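# Seat the loose fuse in the clip fuse holder

## Task

Push the loose fuse down into the empty fuse holder until it rests level in both of the holder's clips, with the holder lying flat on the bench. It must stay seated on its own, since a fuse that is only held there by the robot does not count. Then release it and pull the grippers away.

## Robot and tools

Robot and frame. Two arms, left_arm and right_arm, face each other across a table. left_arm's base is on the +y side. The names do not refer to sides of any camera image. Each arm has six joints (waist, shoulder, elbow, wrist pitch, wrist yaw, wrist roll) and a two-finger gripper. All reported poses use one scene frame: origin at the table centre, +z up, table surface at z = +0.020 m. Positions are in metres and orientations are quaternions in w,x,y,z order. A gripper's fingers point along its own +x axis and close along its y axis. The reported hand position is the point between the finger pads, 3 to 4 cm behind the tips. It can be off from the true position, more so when the arm is stretched far.

execute_actions takes {"actions": [...], "pictures": true/false}. The list holds at most one item.
- An empty list commands nothing and just reports the state.
- A motion is {"rows": [[...]], "steps": n}, with n from 1 to 15 (15 if omitted). Each row lasts one control step of 1/30 s. If there are fewer rows than steps, the last row is repeated.
- A wait is {"steps": n} with no rows, n up to 300. It sends nothing new and returns once n steps have passed since the previous result.
A refused call moves nothing.

Row layout. Every row has 14 numbers, each between -1 and 1, covering both arms even when only one moves: left_arm waist, shoulder, elbow, wrist pitch, wrist yaw, wrist roll, opening, then the same seven for right_arm. The six joint numbers per arm are scaled offsets, not poses. They are counted from the joint angles printed in the latest result that lists them. Before any such result, and for a second or later call within one reply, they are counted from where the arm is when the action begins. They do not add up from row to row. Scale: 1.0 equals 0.9615 rad for waist, shoulder and elbow, 1.713 rad for wrist pitch, 1.767 rad for wrist yaw and 1.728 rad for wrist roll. All zeros therefore pulls the arm back to that reference angle; it is not a hold or a wait.

Joint ranges in rad: waist -3.054 to 3.054, shoulder 0.000 to 3.142, elbow 0.000 to 2.356, wrist pitch -1.571 to 1.571, wrist yaw -1.571 to 1.571, wrist roll -3.142 to 3.142. A target more than 0.010 rad outward past a stated end makes the call refused. True ends may differ by up to 0.010 rad. A target beyond the true end is clipped there, and the result may say "joint sent to its limit", possibly about an earlier action.

Opening is absolute, not an offset. +1 is fully open, a pad gap of 0.088 m. Empty fingers meet near -0.80, and lower values do nothing more. Closing fully takes at least about 0.5 s. To hold something, command roughly 0.07 below grip_measured; a smaller margin squeezes more gently. grip_measured uses the same scale as the command. It may carry a fixed bias of about 1 mm and reads up to 0.061 narrower while squeezing hard. Parts thinner than about 3 mm receive less force. Pad force tops out around 34 to 49 N.

Motion limits. On each step every joint target is held within a fixed lead of its measured angle: 0.211 rad for waist, shoulder and elbow, 0.213 for wrist pitch, 0.267 for wrist yaw, 0.228 for wrist roll. Targets that would shift the hand over 70 mm are scaled back. Big moves therefore take several steps or calls. Friction can leave a joint short, or ignore a tiny change, especially at long reach, so check Joint positions after each move. Between calls the arms keep heading for the last row sent until they settle or a step is HELD.

Result lines. The state line gives, for each arm, end_effector_position, end_effector_quat_wxyz and linear and angular velocities (m/s, rad/s). Joint positions and Joint velocities list the six joints per arm (rad, rad/s), then the pad gap (m, m/s). "joint command not followed" means a clearance check changed or blocked that arm's joint targets on some steps. HELD marks steps where your row was partly or fully not sent. TORQUE FAULT means a joint hit its load limit; that arm halts 10 s and the rest of the call is dropped. Load limits (N m): waist 16.6, shoulder 20.6, elbow 20.5, wrist pitch 5.42, wrist yaw 5.4, wrist roll 5.07, held weight included. MOTOR HOT appears from 50 °C; at 95 °C an OVER-TEMPERATURE FAULT holds the arm, and if it has not cooled within 30 to 60 s the arm and gripper lose power and go limp. Holding loads heats motors.

Other tools. zoom_image takes camera (cam_high, cam_low, cam_left_wrist or cam_right_wrist, each 504x504) and region [x0, y0, x1, y1] in pixels from the top-left, at most 504 by 504, and returns a closer view of that camera's latest image. show_instructions takes no arguments and shows the reference images of the holder. finished_scene takes scene, the current scene number; it cannot be undone and reports whether the goal was met. A reply with no tool call ends the run.

Suggested order: look, locate the fuse and holder, open and grasp the fuse, carry it above the holder, align it with both clips, press down gently, open, lift away, inspect with zoom, then finish.

Avoid: knocking anything off the table, dropping the fuse, slamming or pressing hard, tipping the holder, and letting the arms touch each other. Occasional outside tugs may pull a held part or nudge loose objects.

Each tool is called after "Request:" by a JSON object that holds its "op" and its "data".

Reference images:

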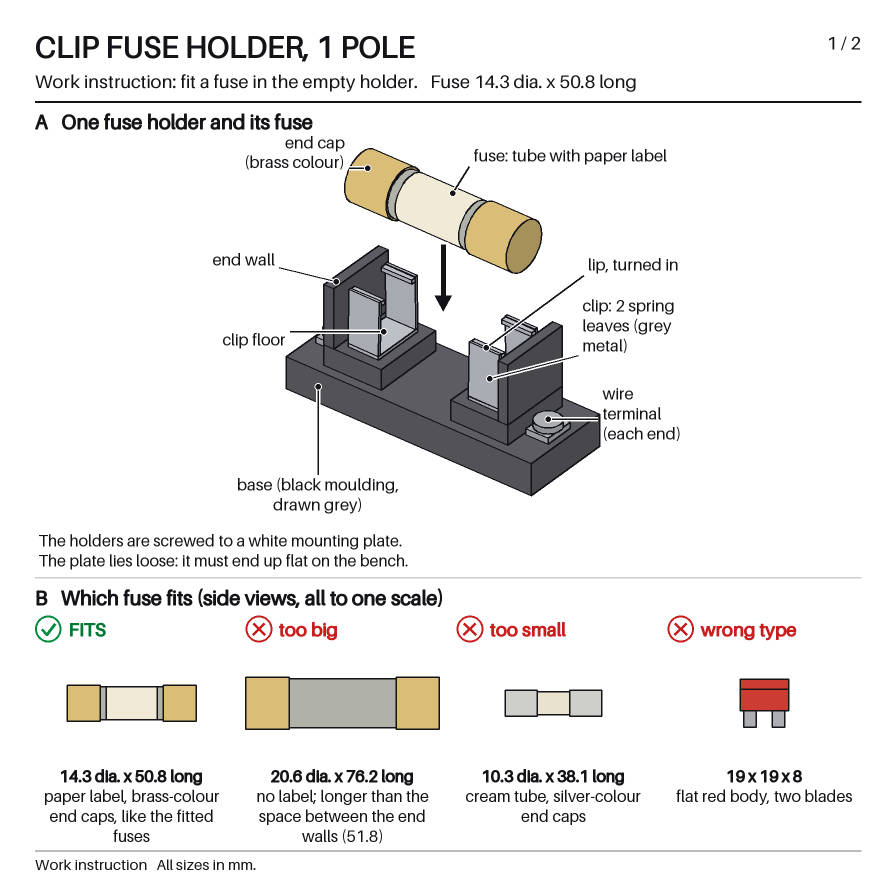

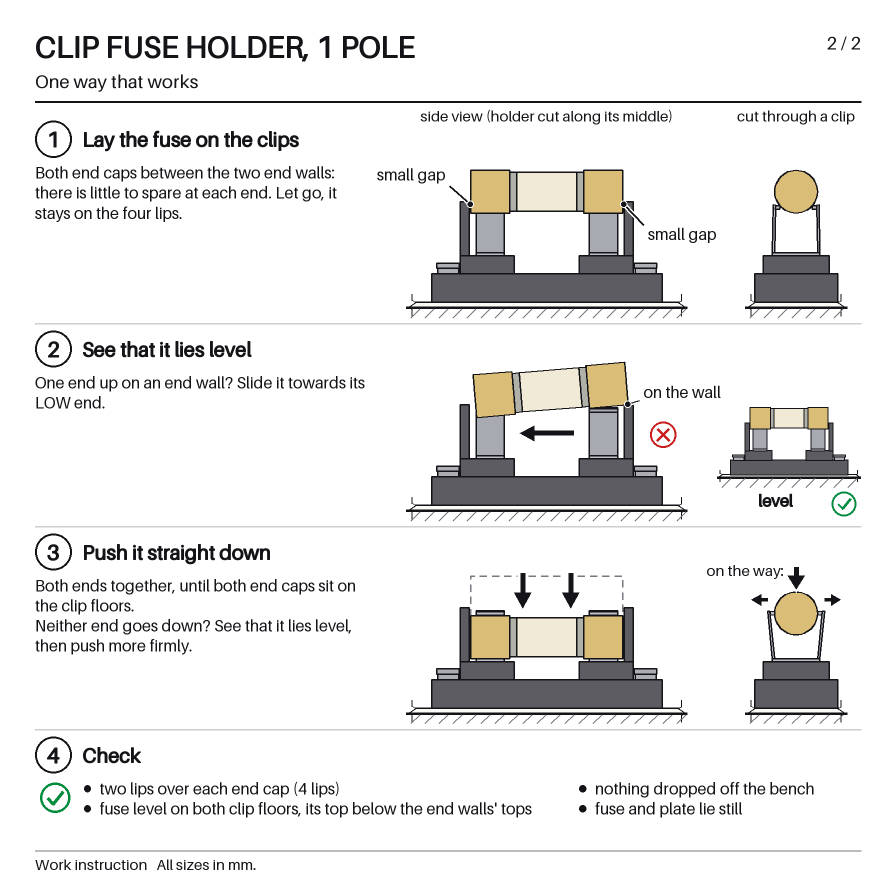

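## Session

Request:
{"op": "execute_actions", "data": {"actions": []}}

Scene clock: 0.00 s of 4306.00 s.
left_arm: end_effector_position=(-0.0642, +0.1881, +0.2499) grip_measured=+0.986 end_effector_quat_wxyz=(-0.388, +0.791, -0.456, +0.130) end_effector_velocity=(+0.000, +0.001, -0.001) end_effector_angular_velocity=(+0.002, +0.001, +0.006) | right_arm: end_effector_position=(-0.2922, -0.2690, +0.3016) grip_measured=+1.000 end_effector_quat_wxyz=(+0.100, -0.137, +0.797, +0.580) end_effector_velocity=(+0.002, -0.000, +0.000) end_effector_angular_velocity=(-0.016, +0.003, -0.006)
Joint positions: left_arm=[-0.88   1.506  0.741  0.504 -0.963 -2.524  0.087] | right_arm=[ 0.835  1.472  0.944 -0.538 -1.199  0.866  0.088]
Joint velocities: left_arm=[-0.002 -0.002 -0.002 -0.007 -0.007 -0.007 -0.   ] | right_arm=[-0.007 -0.002 -0.002 -0.007 -0.007  0.007  0.   ]
Heat: left arm: hottest wrist roll 22 °C (+0.0 °C/min); right arm: hottest wrist pitch 22 °C (+0.0 °C/min).

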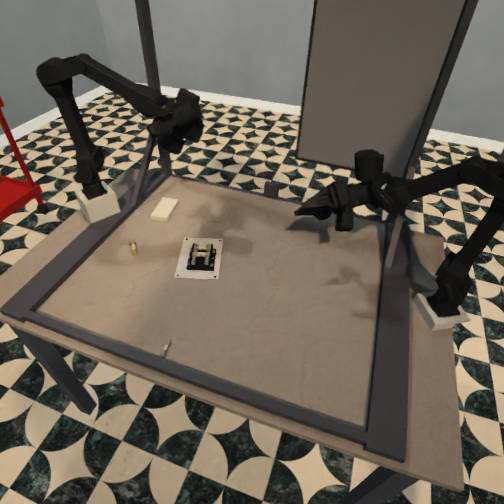

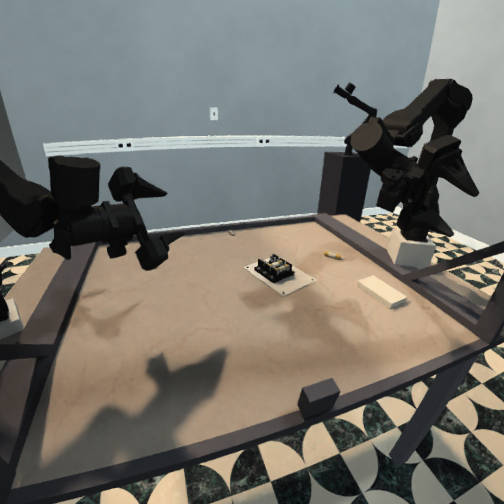

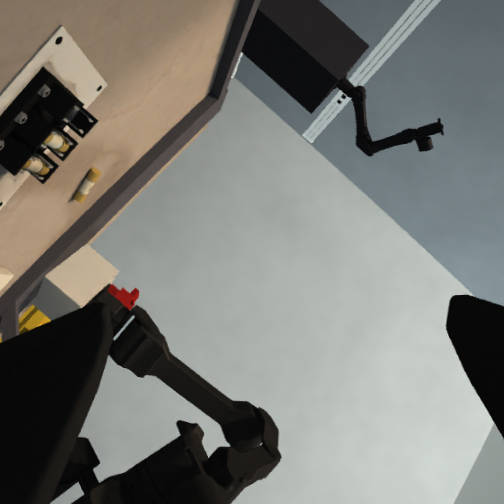

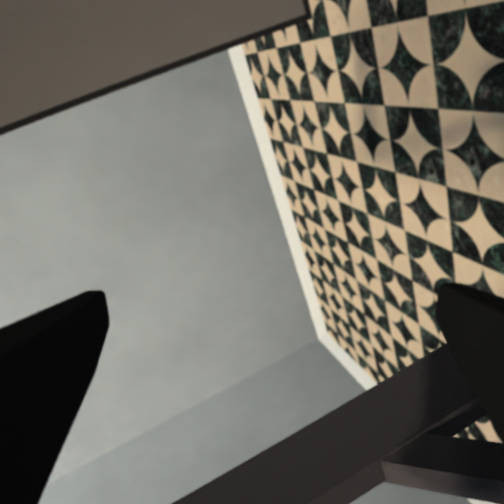

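Request:
{"op": "zoom_image", "data": {"camera": "cam_high", "region": [100, 180, 260, 300]}}

Request:
{"op": "zoom_image", "data": {"camera": "cam_low", "region": [210, 210, 420, 320]}}

Request:
{"op": "zoom_image", "data": {"camera": "cam_left_wrist", "region": [0, 0, 250, 250]}}

Region (100, 180, 260, 300) of cam_high's 504x504 image, scaled by 3.150, with more detail than that image has; it fills the top 378 rows of this view, and the rest is white.

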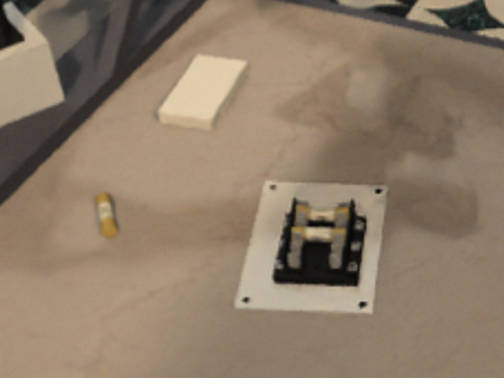

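Region (210, 210, 420, 320) of cam_low's 504x504 image, scaled by 2.400, with more detail than that image has; it fills the top 264 rows of this view, and the rest is white.

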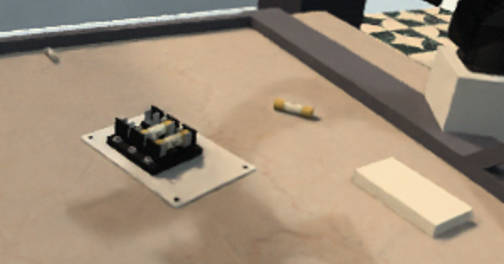

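Region (0, 0, 250, 250) of cam_left_wrist's 504x504 image, scaled by 2.016, with more detail than that image has.

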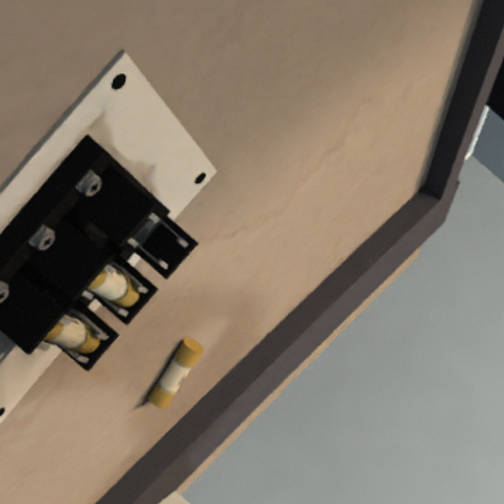

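Request:
{"op": "execute_actions", "data": {"actions": [{"rows": [[0,0,0,0,0,0,1, -0.1,0,0,-0.04,0.08,-0.06,1],[0,0,0,0,0,0,1, -0.2,0,0,-0.07,0.17,-0.12,1],[0,0,0,0,0,0,1, -0.4,0,0,-0.15,0.34,-0.25,1],[0,0,0,0,0,0,1, -0.816,0,0,-0.295,0.679,-0.501,1]], "steps": 15}], "pictures": false}}

Request:
{"op": "execute_actions", "data": {"actions": [{"steps": 20}]}}

Scene clock: 98.30 s of 4306.00 s.
left_arm: end_effector_position=(-0.0642, +0.1881, +0.2499) grip_measured=+0.986 end_effector_quat_wxyz=(-0.388, +0.791, -0.456, +0.130) end_effector_velocity=(+0.000, +0.003, +0.001) end_effector_angular_velocity=(-0.004, -0.000, +0.015) | right_arm: end_effector_position=(-0.0144, -0.2739, +0.1959) grip_measured=+1.000 end_effector_quat_wxyz=(+0.556, -0.280, +0.651, +0.434) end_effector_velocity=(+0.591, -0.243, -0.088) end_effector_angular_velocity=(-0.816, -2.204, -0.135)
Joint positions: left_arm=[-0.88   1.506  0.741  0.504 -0.963 -2.524  0.087] | right_arm=[ 0.143  1.472  0.945 -1.022 -0.256  0.109  0.088]
Joint velocities: left_arm=[-0.007 -0.007 -0.002 -0.007 -0.022 -0.007  0.   ] | right_arm=[-1.253 -0.007 -0.002 -0.212  2.322 -1.209  0.   ]
Heat: left arm: hottest shoulder 26 °C (+1.0 °C/min); right arm: hottest shoulder 25 °C (+1.0 °C/min).
Steps of this call (steps 1 to 90: nothing new was sent; then 94.80 s passed at rest; steps 91 to 105: all 15 steps of this action). Readings (joint positions):
91: left_arm=[-0.880 1.506 0.741 0.504 -0.963 -2.524] | right_arm=[0.829 1.472 0.944 -0.550 -1.178 0.846]
92: left_arm=[-0.880 1.506 0.741 0.504 -0.963 -2.524] | right_arm=[0.803 1.471 0.944 -0.576 -1.121 0.803]
94: left_arm=[-0.880 1.506 0.741 0.504 -0.963 -2.524] | right_arm=[0.706 1.471 0.945 -0.670 -0.986 0.697]
98: left_arm=[-0.880 1.506 0.741 0.504 -0.963 -2.524] | right_arm=[0.500 1.472 0.945 -0.871 -0.731 0.484]
105: the state above

Scene clock: 98.97 s of 4306.00 s.
left_arm: end_effector_position=(-0.0642, +0.1881, +0.2499) grip_measured=+0.986 end_effector_quat_wxyz=(-0.388, +0.791, -0.456, +0.130) end_effector_velocity=(+0.005, +0.004, -0.001) end_effector_angular_velocity=(+0.001, -0.002, +0.025) | right_arm: end_effector_position=(+0.0379, -0.3014, +0.1909) grip_measured=+1.000 end_effector_quat_wxyz=(+0.607, -0.362, +0.606, +0.364) end_effector_velocity=(-0.000, -0.004, -0.001) end_effector_angular_velocity=(-0.014, -0.001, +0.020)
Joint positions: left_arm=[-0.88   1.506  0.741  0.504 -0.963 -2.524  0.087] | right_arm=[ 0.053  1.472  0.945 -1.042 -0.002  0.006  0.088]
Joint velocities: left_arm=[ 0.002 -0.007 -0.007 -0.007 -0.022 -0.007 -0.   ] | right_arm=[-0.002 -0.002 -0.007 -0.007  0.007 -0.022  0.   ]
Heat: left arm: hottest shoulder 27 °C (+2.0 °C/min); right arm: hottest shoulder 25 °C (+1.0 °C/min).
Steps of this call (steps 1 to 20: the robot went on to your last target). Readings (joint positions):
1: left_arm=[-0.880 1.506 0.741 0.504 -0.963 -2.524] | right_arm=[0.107 1.472 0.945 -1.028 -0.178 0.078]
2: left_arm=[-0.880 1.506 0.741 0.504 -0.963 -2.524] | right_arm=[0.082 1.472 0.945 -1.032 -0.118 0.056]
4: left_arm=[-0.880 1.506 0.741 0.504 -0.963 -2.524] | right_arm=[0.061 1.472 0.945 -1.038 -0.056 0.030]
8: left_arm=[-0.880 1.506 0.741 0.504 -0.963 -2.524] | right_arm=[0.055 1.472 0.945 -1.041 -0.015 0.011]
20: the state above

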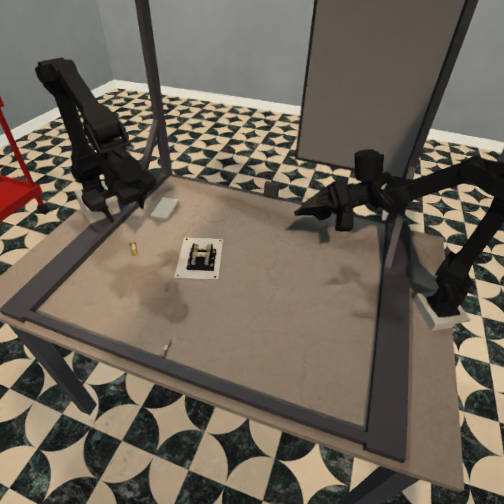

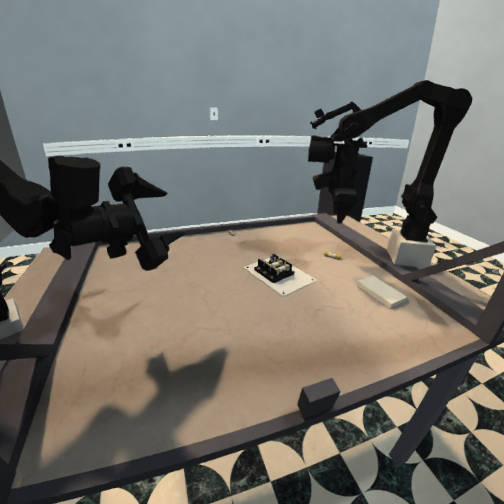

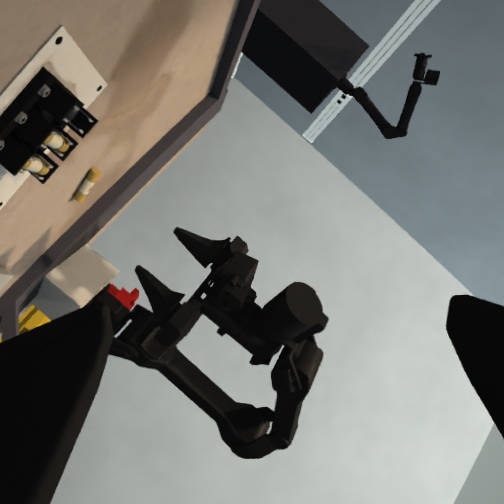

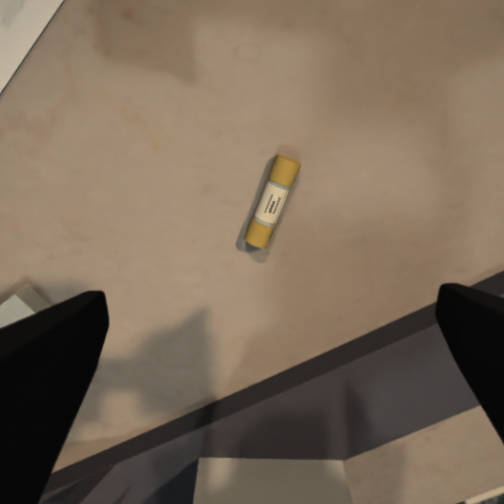

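Request:
{"op": "execute_actions", "data": {"actions": [{"rows": [[0,0,0,0,0,0,1, 0,0.006,-0.03,0.02,0,0.02,1],[0,0,0,0,0,0,1, 0,0.012,-0.06,0.04,0,0.045,1],[0,0,0,0,0,0,1, 0,0.019,-0.09,0.06,0,0.066,1],[0,0,0,0,0,0,1, 0,0.025,-0.12,0.08,0,0.088,1],[0,0,0,0,0,0,1, 0,0.031,-0.15,0.10,0,0.11,1],[0,0,0,0,0,0,1, 0,0.038,-0.18,0.12,0,0.13,1],[0,0,0,0,0,0,1, 0,0.044,-0.21,0.14,0,0.153,1],[0,0,0,0,0,0,1, 0,0.05,-0.24,0.16,0,0.175,1],[0,0,0,0,0,0,1, 0,0.057,-0.273,0.184,0.001,0.199,1]], "steps": 15}], "pictures": false}}

Request:
{"op": "execute_actions", "data": {"actions": [{"steps": 10}]}}

Scene clock: 156.97 s of 4306.00 s.
left_arm: end_effector_position=(-0.0642, +0.1881, +0.2499) grip_measured=+0.986 end_effector_quat_wxyz=(-0.388, +0.791, -0.456, +0.130) end_effector_velocity=(+0.000, +0.001, -0.001) end_effector_angular_velocity=(+0.002, +0.001, +0.006) | right_arm: end_effector_position=(+0.0292, -0.3179, +0.1231) grip_measured=+1.000 end_effector_quat_wxyz=(+0.658, -0.258, +0.658, +0.260) end_effector_velocity=(+0.013, +0.015, -0.004) end_effector_angular_velocity=(+0.083, -0.068, -0.112)
Joint positions: left_arm=[-0.88   1.506  0.741  0.504 -0.963 -2.524  0.087] | right_arm=[ 0.053  1.523  0.694 -0.739 -0.002  0.334  0.088]
Joint velocities: left_arm=[-0.002 -0.002 -0.002 -0.007 -0.007 -0.007 -0.   ] | right_arm=[-0.002 -0.002 -0.022  0.125  0.022  0.11   0.   ]
Heat: left arm: hottest shoulder 27 °C (+1.0 °C/min); right arm: hottest shoulder 25 °C (+0.0 °C/min).
Steps of this call (steps 1 to 15: the robot went on to your last target; steps 16 to 90: nothing new was sent; then 54.50 s passed at rest; steps 91 to 105: all 15 steps of this action). Readings (joint positions):
91: left_arm=[-0.880 1.506 0.741 0.504 -0.963 -2.524] | right_arm=[0.053 1.472 0.943 -1.038 -0.002 0.008]
92: left_arm=[-0.880 1.506 0.741 0.504 -0.963 -2.524] | right_arm=[0.053 1.472 0.934 -1.021 -0.002 0.023]
94: left_arm=[-0.880 1.506 0.741 0.504 -0.963 -2.524] | right_arm=[0.053 1.475 0.900 -0.970 -0.002 0.077]
98: left_arm=[-0.880 1.506 0.741 0.504 -0.963 -2.524] | right_arm=[0.053 1.500 0.793 -0.850 -0.002 0.213]
105: the state above

Scene clock: 157.30 s of 4306.00 s.
left_arm: end_effector_position=(-0.0642, +0.1881, +0.2499) grip_measured=+0.986 end_effector_quat_wxyz=(-0.388, +0.791, -0.456, +0.130) end_effector_velocity=(-0.001, +0.002, -0.004) end_effector_angular_velocity=(+0.011, -0.002, +0.001) | right_arm: end_effector_position=(+0.0297, -0.3170, +0.1224) grip_measured=+1.000 end_effector_quat_wxyz=(+0.661, -0.253, +0.657, +0.259) end_effector_velocity=(-0.003, -0.005, -0.000) end_effector_angular_velocity=(-0.016, +0.017, +0.005)
Joint positions: left_arm=[-0.88   1.506  0.741  0.504 -0.963 -2.524  0.087] | right_arm=[ 0.053  1.523  0.691 -0.729 -0.002  0.344  0.088]
Joint velocities: left_arm=[-0.007  0.002 -0.007 -0.007 -0.007 -0.007 -0.   ] | right_arm=[-0.002 -0.002 -0.002 -0.022 -0.007 -0.007  0.   ]
Heat: left arm: hottest shoulder 27 °C (+1.0 °C/min); right arm: hottest shoulder 25 °C (+0.0 °C/min).
Steps of this call (steps 1 to 10: the robot went on to your last target). Readings (joint positions):
1: left_arm=[-0.880 1.506 0.741 0.504 -0.963 -2.524] | right_arm=[0.053 1.523 0.693 -0.735 -0.002 0.337]
2: left_arm=[-0.880 1.506 0.741 0.504 -0.963 -2.524] | right_arm=[0.053 1.523 0.693 -0.733 -0.002 0.340]
4: left_arm=[-0.880 1.506 0.741 0.504 -0.963 -2.524] | right_arm=[0.053 1.523 0.692 -0.731 -0.002 0.342]
8: left_arm=[-0.880 1.506 0.741 0.504 -0.963 -2.524] | right_arm=[0.053 1.523 0.691 -0.729 -0.002 0.344]
10: the state above

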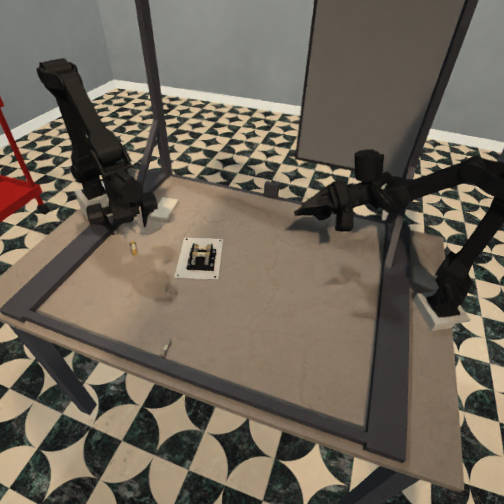

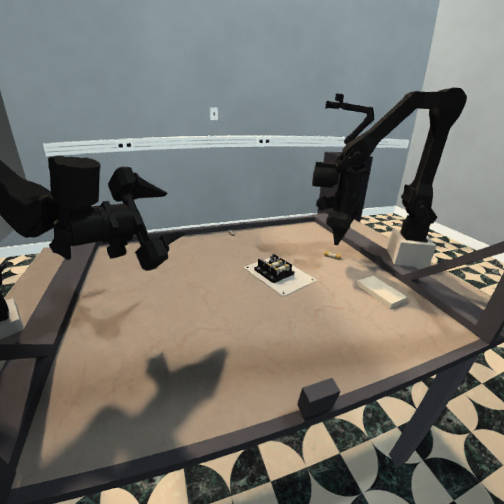

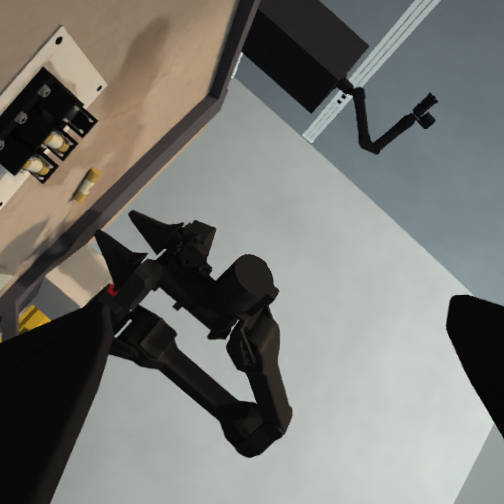

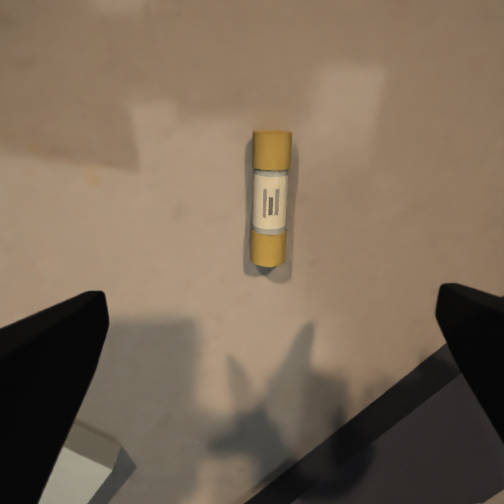

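Request:
{"op": "execute_actions", "data": {"actions": [{"rows": [[0,0,0,0,0,0,1, -0.002,0.02,-0.008,0.015,0,0,0.8],[0,0,0,0,0,0,1, -0.004,0.04,-0.016,0.03,0,0,0.6],[0,0,0,0,0,0,1, -0.006,0.06,-0.025,0.045,0,0,0.45],[0,0,0,0,0,0,1, -0.008,0.08,-0.033,0.06,0,0,0.3],[0,0,0,0,0,0,1, -0.01,0.10,-0.041,0.075,0,0,0.15],[0,0,0,0,0,0,1, -0.012,0.125,-0.05,0.09,0,0,0],[0,0,0,0,0,0,1, -0.014,0.145,-0.058,0.105,0,0,-0.1],[0,0,0,0,0,0,1, -0.017,0.165,-0.066,0.12,0,0,-0.15],[0,0,0,0,0,0,1, -0.02,0.185,-0.074,0.135,0,0,-0.15]], "steps": 15}], "pictures": false}}

Request:
{"op": "execute_actions", "data": {"actions": [{"steps": 10}]}}

Scene clock: 211.67 s of 4306.00 s.
left_arm: end_effector_position=(-0.0642, +0.1881, +0.2499) grip_measured=+0.986 end_effector_quat_wxyz=(-0.388, +0.791, -0.456, +0.130) end_effector_velocity=(+0.002, +0.003, -0.003) end_effector_angular_velocity=(+0.006, +0.004, +0.022) | right_arm: end_effector_position=(+0.0346, -0.3154, +0.0759) grip_measured=-0.128 end_effector_quat_wxyz=(+0.660, -0.250, +0.662, +0.250) end_effector_velocity=(+0.005, +0.013, -0.005) end_effector_angular_velocity=(+0.060, -0.008, -0.015)
Joint positions: left_arm=[-0.88   1.506  0.741  0.504 -0.963 -2.524  0.087] | right_arm=[ 0.037  1.693  0.626 -0.507 -0.002  0.344  0.033]
Joint velocities: left_arm=[-0.002 -0.002 -0.002 -0.022 -0.022 -0.022 -0.   ] | right_arm=[-0.007  0.022 -0.002  0.081 -0.022  0.007 -0.011]
Heat: left arm: hottest shoulder 28 °C (+1.0 °C/min); right arm: hottest shoulder 25 °C (+0.0 °C/min).
Steps of this call (steps 1 to 30: the robot went on to your last target; steps 31 to 90: nothing new was sent; then 50.87 s passed at rest; steps 91 to 105: all 15 steps of this action). Readings (joint positions):
91: left_arm=[-0.880 1.506 0.741 0.504 -0.963 -2.524] | right_arm=[0.053 1.525 0.690 -0.726 -0.002 0.344]
92: left_arm=[-0.880 1.506 0.741 0.504 -0.963 -2.524] | right_arm=[0.053 1.530 0.689 -0.714 -0.002 0.344]
94: left_arm=[-0.880 1.506 0.741 0.504 -0.963 -2.524] | right_arm=[0.052 1.554 0.684 -0.675 -0.002 0.344]
98: left_arm=[-0.880 1.506 0.741 0.504 -0.963 -2.524] | right_arm=[0.045 1.628 0.655 -0.586 -0.002 0.344]
105: the state above

Scene clock: 212.00 s of 4306.00 s.
left_arm: end_effector_position=(-0.0642, +0.1881, +0.2499) grip_measured=+0.986 end_effector_quat_wxyz=(-0.388, +0.791, -0.456, +0.130) end_effector_velocity=(+0.000, +0.001, -0.001) end_effector_angular_velocity=(-0.006, +0.014, +0.008) | right_arm: end_effector_position=(+0.0352, -0.3145, +0.0755) grip_measured=-0.147 end_effector_quat_wxyz=(+0.661, -0.249, +0.661, +0.251) end_effector_velocity=(-0.005, -0.004, -0.001) end_effector_angular_velocity=(-0.013, +0.032, +0.020)
Joint positions: left_arm=[-0.88   1.506  0.741  0.504 -0.963 -2.524  0.087] | right_arm=[ 0.037  1.695  0.626 -0.5   -0.002  0.344  0.032]
Joint velocities: left_arm=[-0.002 -0.002 -0.002 -0.007 -0.007 -0.022 -0.   ] | right_arm=[-0.002  0.002 -0.002 -0.022 -0.022 -0.022 -0.   ]
Heat: left arm: hottest shoulder 28 °C (+1.0 °C/min); right arm: hottest shoulder 25 °C (+0.0 °C/min).
Steps of this call (steps 1 to 10: the robot went on to your last target). Readings (joint positions):
1: left_arm=[-0.880 1.506 0.741 0.504 -0.963 -2.524] | right_arm=[0.037 1.693 0.626 -0.504 -0.002 0.344]
2: left_arm=[-0.880 1.506 0.741 0.504 -0.963 -2.524] | right_arm=[0.037 1.694 0.626 -0.503 -0.002 0.344]
4: left_arm=[-0.880 1.506 0.741 0.504 -0.963 -2.524] | right_arm=[0.037 1.694 0.626 -0.501 -0.002 0.344]
8: left_arm=[-0.880 1.506 0.741 0.504 -0.963 -2.524] | right_arm=[0.037 1.695 0.626 -0.500 -0.002 0.344]
10: the state above

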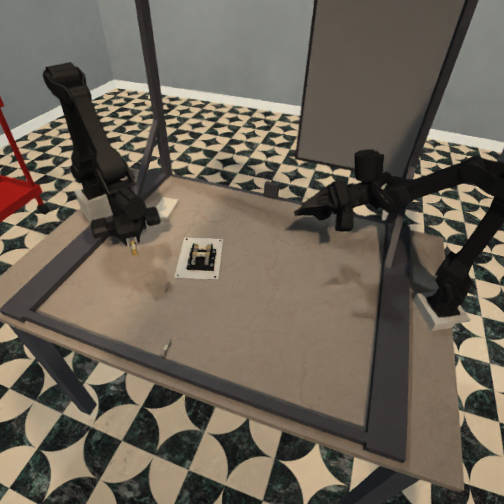

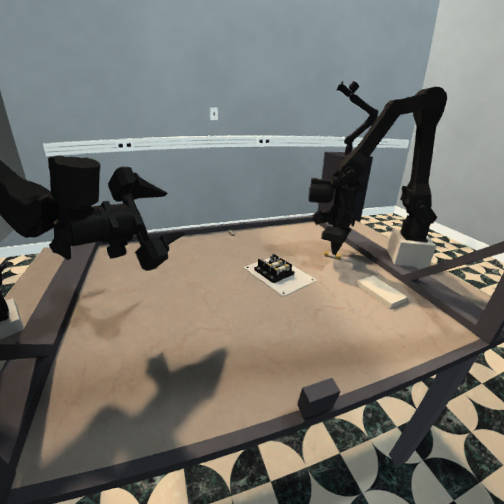

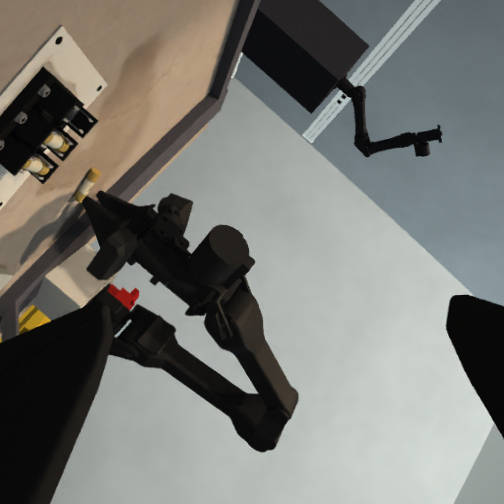

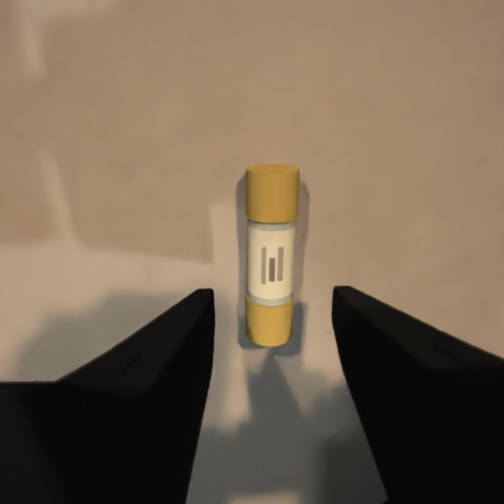

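Request:
{"op": "zoom_image", "data": {"camera": "cam_low", "region": [300, 210, 370, 275]}}

Request:
{"op": "zoom_image", "data": {"camera": "cam_right_wrist", "region": [150, 140, 400, 420]}}

Region (300, 210, 370, 275) of cam_low's 504x504 image, scaled by 7.200, with more detail than that image has; it fills the top 468 rows of this view, and the rest is white.

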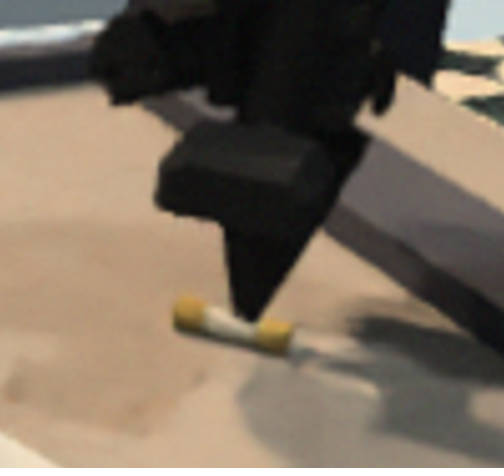

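Region (150, 140, 400, 420) of cam_right_wrist's 504x504 image, scaled by 1.800, with more detail than that image has; it fills the left 450 columns of this view, and the rest is white.

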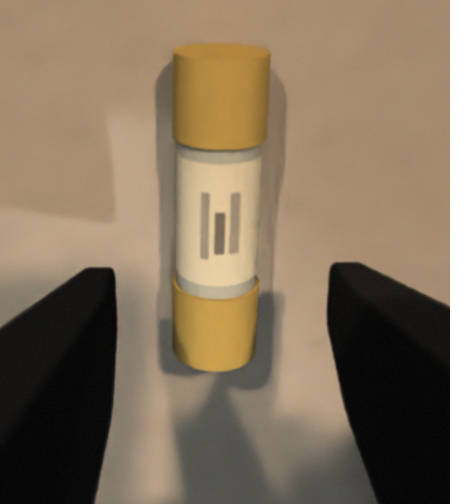

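Request:
{"op": "execute_actions", "data": {"actions": [{"rows": [[0,0,0,0,0,0,1, -0.003,0.01,0.004,0.006,0,0,-0.15],[0,0,0,0,0,0,1, -0.006,0.02,0.008,0.012,0,0,-0.15],[0,0,0,0,0,0,1, -0.009,0.03,0.012,0.018,0,0,-0.15],[0,0,0,0,0,0,1, -0.012,0.042,0.012,0.024,0,0,-0.15],[0,0,0,0,0,0,1, -0.014,0.054,0.012,0.03,0,0,-0.15],[0,0,0,0,0,0,1, -0.014,0.066,0.012,0.036,0,0,-0.15],[0,0,0,0,0,0,1, -0.014,0.078,0.012,0.041,0,0,-0.15],[0,0,0,0,0,0,1, -0.014,0.092,0.012,0.046,0,0,-0.15]], "steps": 15}], "pictures": false}}

Request:
{"op": "execute_actions", "data": {"actions": [{"steps": 8}]}}

Scene clock: 249.37 s of 4306.00 s.
left_arm: end_effector_position=(-0.0642, +0.1881, +0.2499) grip_measured=+0.986 end_effector_quat_wxyz=(-0.388, +0.791, -0.456, +0.130) end_effector_velocity=(+0.000, +0.001, -0.001) end_effector_angular_velocity=(-0.006, +0.014, +0.008) | right_arm: end_effector_position=(+0.0400, -0.3106, +0.0593) grip_measured=-0.147 end_effector_quat_wxyz=(+0.662, -0.247, +0.663, +0.247) end_effector_velocity=(+0.003, +0.007, -0.001) end_effector_angular_velocity=(+0.031, -0.009, +0.005)
Joint positions: left_arm=[-0.88   1.506  0.741  0.504 -0.963 -2.524  0.087] | right_arm=[ 0.027  1.776  0.63  -0.425 -0.002  0.344  0.032]
Joint velocities: left_arm=[-0.002 -0.002 -0.002 -0.007 -0.007 -0.022 -0.   ] | right_arm=[-0.002  0.007  0.002  0.037 -0.007 -0.007 -0.   ]
Heat: left arm: hottest shoulder 28 °C (+0.0 °C/min); right arm: hottest shoulder 25 °C (+0.0 °C/min).
Steps of this call (steps 1 to 15: the robot went on to your last target; steps 16 to 90: nothing new was sent; then 33.87 s passed at rest; steps 91 to 105: all 15 steps of this action). Readings (joint positions):
91: left_arm=[-0.880 1.506 0.741 0.504 -0.963 -2.524] | right_arm=[0.037 1.696 0.626 -0.499 -0.002 0.344]
92: left_arm=[-0.880 1.506 0.741 0.504 -0.963 -2.524] | right_arm=[0.037 1.698 0.626 -0.494 -0.002 0.344]
94: left_arm=[-0.880 1.506 0.741 0.504 -0.963 -2.524] | right_arm=[0.034 1.709 0.627 -0.480 -0.002 0.344]
98: left_arm=[-0.880 1.506 0.741 0.504 -0.963 -2.524] | right_arm=[0.027 1.749 0.629 -0.445 -0.002 0.344]
105: the state above

Scene clock: 249.63 s of 4306.00 s.
left_arm: end_effector_position=(-0.0642, +0.1881, +0.2499) grip_measured=+0.986 end_effector_quat_wxyz=(-0.388, +0.791, -0.456, +0.130) end_effector_velocity=(+0.002, +0.000, -0.000) end_effector_angular_velocity=(-0.007, +0.005, +0.011) | right_arm: end_effector_position=(+0.0400, -0.3106, +0.0590) grip_measured=-0.147 end_effector_quat_wxyz=(+0.662, -0.247, +0.663, +0.247) end_effector_velocity=(-0.001, +0.001, -0.001) end_effector_angular_velocity=(+0.006, +0.005, +0.010)
Joint positions: left_arm=[-0.88   1.506  0.741  0.504 -0.963 -2.524  0.087] | right_arm=[ 0.027  1.778  0.63  -0.424 -0.002  0.344  0.032]
Joint velocities: left_arm=[ 0.002  0.002 -0.002  0.007 -0.007 -0.007 -0.   ] | right_arm=[ 0.002  0.002 -0.002  0.007 -0.007 -0.007  0.   ]
Heat: left arm: hottest shoulder 28 °C (+0.0 °C/min); right arm: hottest shoulder 25 °C (+0.0 °C/min).
Steps of this call (steps 1 to 8: the robot went on to your last target). Readings (joint positions):
1: left_arm=[-0.880 1.506 0.741 0.504 -0.963 -2.524] | right_arm=[0.027 1.776 0.630 -0.424 -0.002 0.344]
2: left_arm=[-0.880 1.506 0.741 0.504 -0.963 -2.524] | right_arm=[0.027 1.777 0.630 -0.424 -0.002 0.344]
4: left_arm=[-0.880 1.506 0.741 0.504 -0.963 -2.524] | right_arm=[0.027 1.777 0.630 -0.424 -0.002 0.344]
8: the state above

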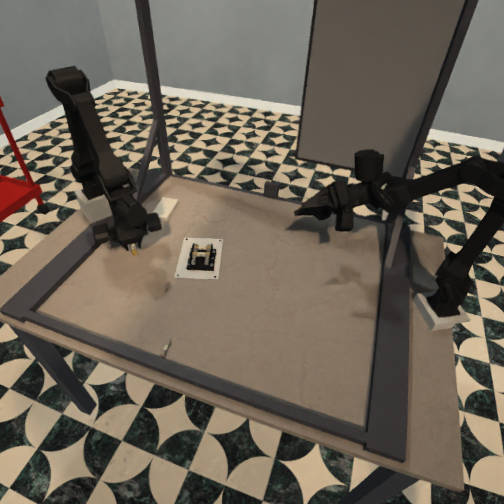

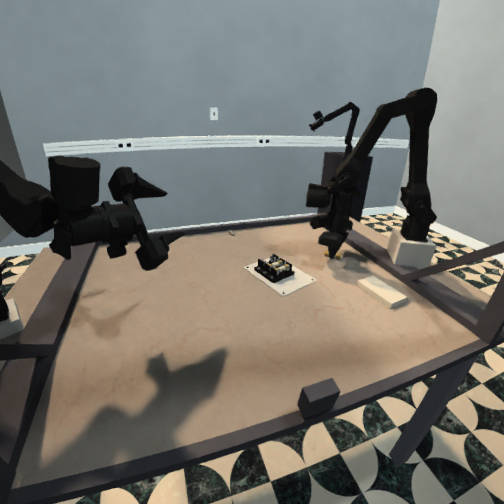

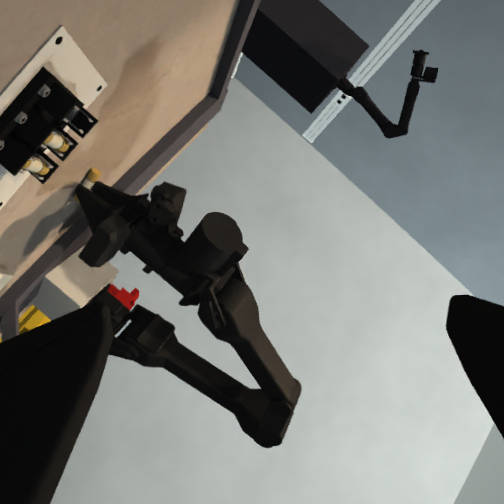

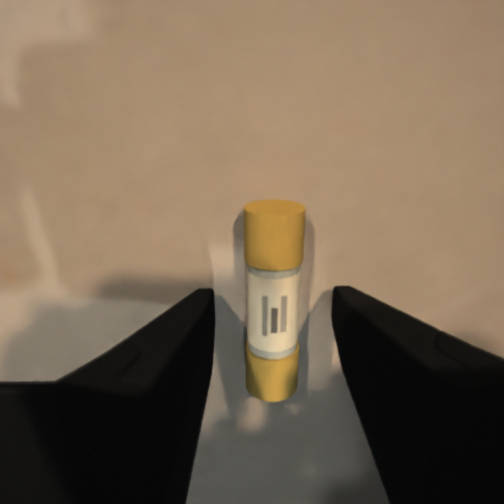

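Request:
{"op": "zoom_image", "data": {"camera": "cam_low", "region": [300, 210, 370, 275]}}

Request:
{"op": "zoom_image", "data": {"camera": "cam_right_wrist", "region": [150, 170, 400, 450]}}

Region (300, 210, 370, 275) of cam_low's 504x504 image, scaled by 7.200, with more detail than that image has; it fills the top 468 rows of this view, and the rest is white.

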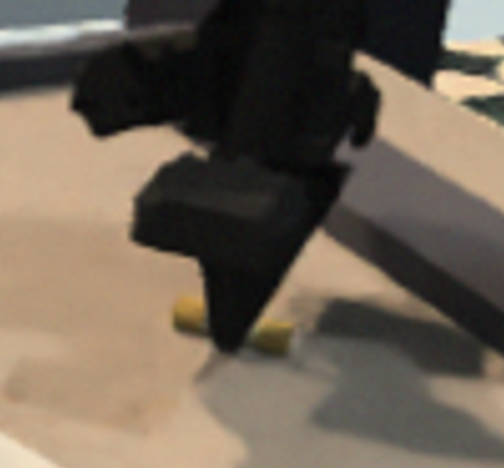

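Region (150, 170, 400, 450) of cam_right_wrist's 504x504 image, scaled by 1.800, with more detail than that image has; it fills the left 450 columns of this view, and the rest is white.

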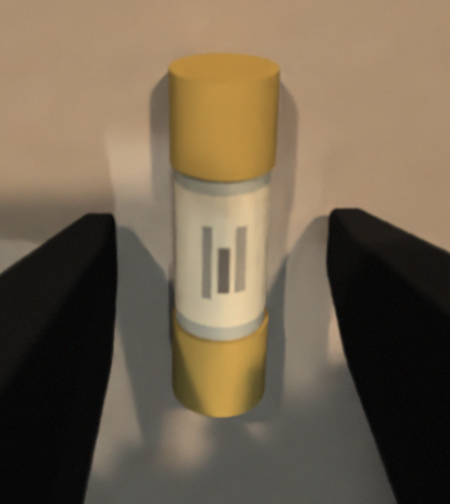

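Request:
{"op": "execute_actions", "data": {"actions": [{"rows": [[0,0,0,0,0,0,1, 0,0,0,0,0,0,-0.22],[0,0,0,0,0,0,1, 0,0,0,0,0,0,-0.29],[0,0,0,0,0,0,1, 0,0,0,0,0,0,-0.35],[0,0,0,0,0,0,1, 0,0,0,0,0,0,-0.40],[0,0,0,0,0,0,1, 0,0,0,0,0,0,-0.44],[0,0,0,0,0,0,1, 0,0,0,0,0,0,-0.47],[0,0,0,0,0,0,1, 0,0,0,0,0,0,-0.50],[0,0,0,0,0,0,1, 0,0,0,0,0,0,-0.53],[0,0,0,0,0,0,1, 0,0,0,0,0,0,-0.56],[0,0,0,0,0,0,1, 0,0,0,0,0,0,-0.59],[0,0,0,0,0,0,1, 0,0,0,0,0,0,-0.62]], "steps": 15}], "pictures": false}}

Request:
{"op": "execute_actions", "data": {"actions": [{"steps": 6}]}}

Scene clock: 273.63 s of 4306.00 s.
left_arm: end_effector_position=(-0.0642, +0.1881, +0.2499) grip_measured=+0.986 end_effector_quat_wxyz=(-0.388, +0.791, -0.456, +0.130) end_effector_velocity=(+0.000, +0.001, -0.001) end_effector_angular_velocity=(+0.002, +0.001, +0.006) | right_arm: end_effector_position=(+0.0400, -0.3106, +0.0590) grip_measured=-0.573 end_effector_quat_wxyz=(+0.662, -0.247, +0.663, +0.247) end_effector_velocity=(-0.003, -0.003, -0.001) end_effector_angular_velocity=(-0.007, +0.012, +0.005)
Joint positions: left_arm=[-0.88   1.506  0.741  0.504 -0.963 -2.524  0.087] | right_arm=[ 0.027  1.778  0.63  -0.424 -0.002  0.344  0.011]
Joint velocities: left_arm=[-0.002 -0.002 -0.002 -0.007 -0.007 -0.007 -0.   ] | right_arm=[-0.002 -0.002 -0.007 -0.007 -0.007 -0.007 -0.   ]
Heat: left arm: hottest shoulder 29 °C (+1.0 °C/min); right arm: hottest shoulder 25 °C (+0.0 °C/min).
Steps of this call (steps 1 to 15: the robot went on to your last target; steps 16 to 90: nothing new was sent; then 20.50 s passed at rest; steps 91 to 105: all 15 steps of this action). Readings (joint positions):
91: left_arm=[-0.880 1.506 0.741 0.504 -0.963 -2.524] | right_arm=[0.027 1.778 0.630 -0.423 -0.002 0.344]
92: left_arm=[-0.880 1.506 0.741 0.504 -0.963 -2.524] | right_arm=[0.027 1.778 0.630 -0.423 -0.002 0.344]
94: left_arm=[-0.880 1.506 0.741 0.504 -0.963 -2.524] | right_arm=[0.027 1.778 0.630 -0.423 -0.002 0.344]
98: left_arm=[-0.880 1.506 0.741 0.504 -0.963 -2.524] | right_arm=[0.027 1.778 0.630 -0.423 -0.002 0.344]
105: the state above

Scene clock: 273.83 s of 4306.00 s.
left_arm: end_effector_position=(-0.0642, +0.1881, +0.2499) grip_measured=+0.986 end_effector_quat_wxyz=(-0.388, +0.791, -0.456, +0.130) end_effector_velocity=(-0.002, +0.000, -0.001) end_effector_angular_velocity=(+0.003, +0.005, -0.008) | right_arm: end_effector_position=(+0.0400, -0.3106, +0.0590) grip_measured=-0.573 end_effector_quat_wxyz=(+0.662, -0.247, +0.663, +0.247) end_effector_velocity=(-0.003, -0.001, +0.000) end_effector_angular_velocity=(-0.003, +0.010, +0.024)
Joint positions: left_arm=[-0.88   1.506  0.741  0.504 -0.963 -2.524  0.087] | right_arm=[ 0.027  1.778  0.63  -0.424 -0.002  0.344  0.011]
Joint velocities: left_arm=[-0.002 -0.002 -0.002 -0.007  0.007 -0.007 -0.   ] | right_arm=[ 0.002 -0.002 -0.002 -0.007 -0.007 -0.022 -0.001]
Heat: left arm: hottest shoulder 29 °C (+1.0 °C/min); right arm: hottest shoulder 25 °C (+0.0 °C/min).
Steps of this call (steps 1 to 6: the robot went on to your last target). Readings (joint positions):
1: left_arm=[-0.880 1.506 0.741 0.504 -0.963 -2.524] | right_arm=[0.027 1.778 0.630 -0.424 -0.002 0.344]
2: left_arm=[-0.880 1.506 0.741 0.504 -0.963 -2.524] | right_arm=[0.027 1.778 0.630 -0.424 -0.002 0.344]
4: left_arm=[-0.880 1.506 0.741 0.504 -0.963 -2.524] | right_arm=[0.027 1.778 0.630 -0.424 -0.002 0.344]
6: the state above

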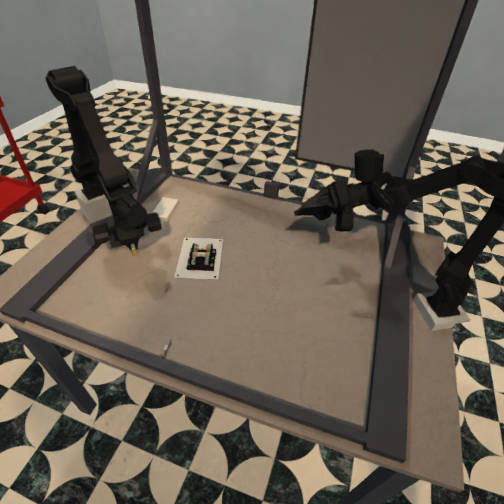

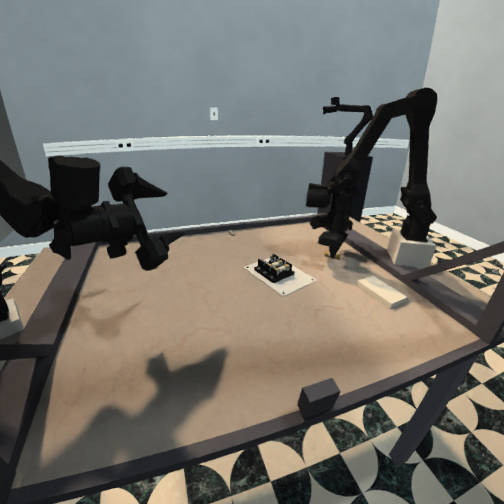

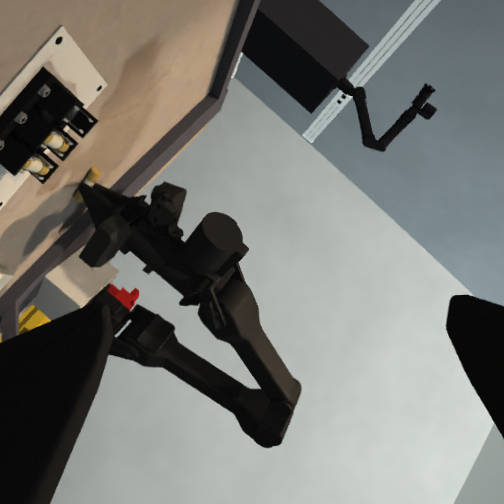

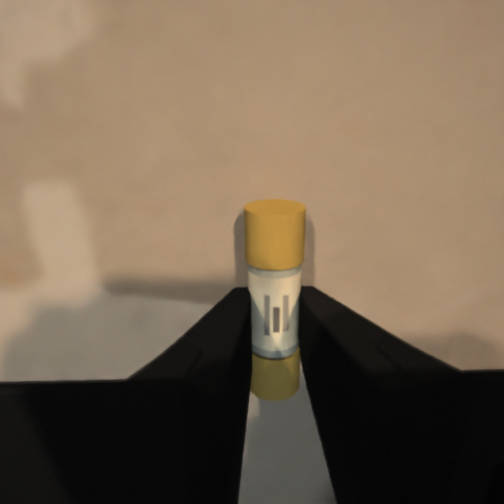

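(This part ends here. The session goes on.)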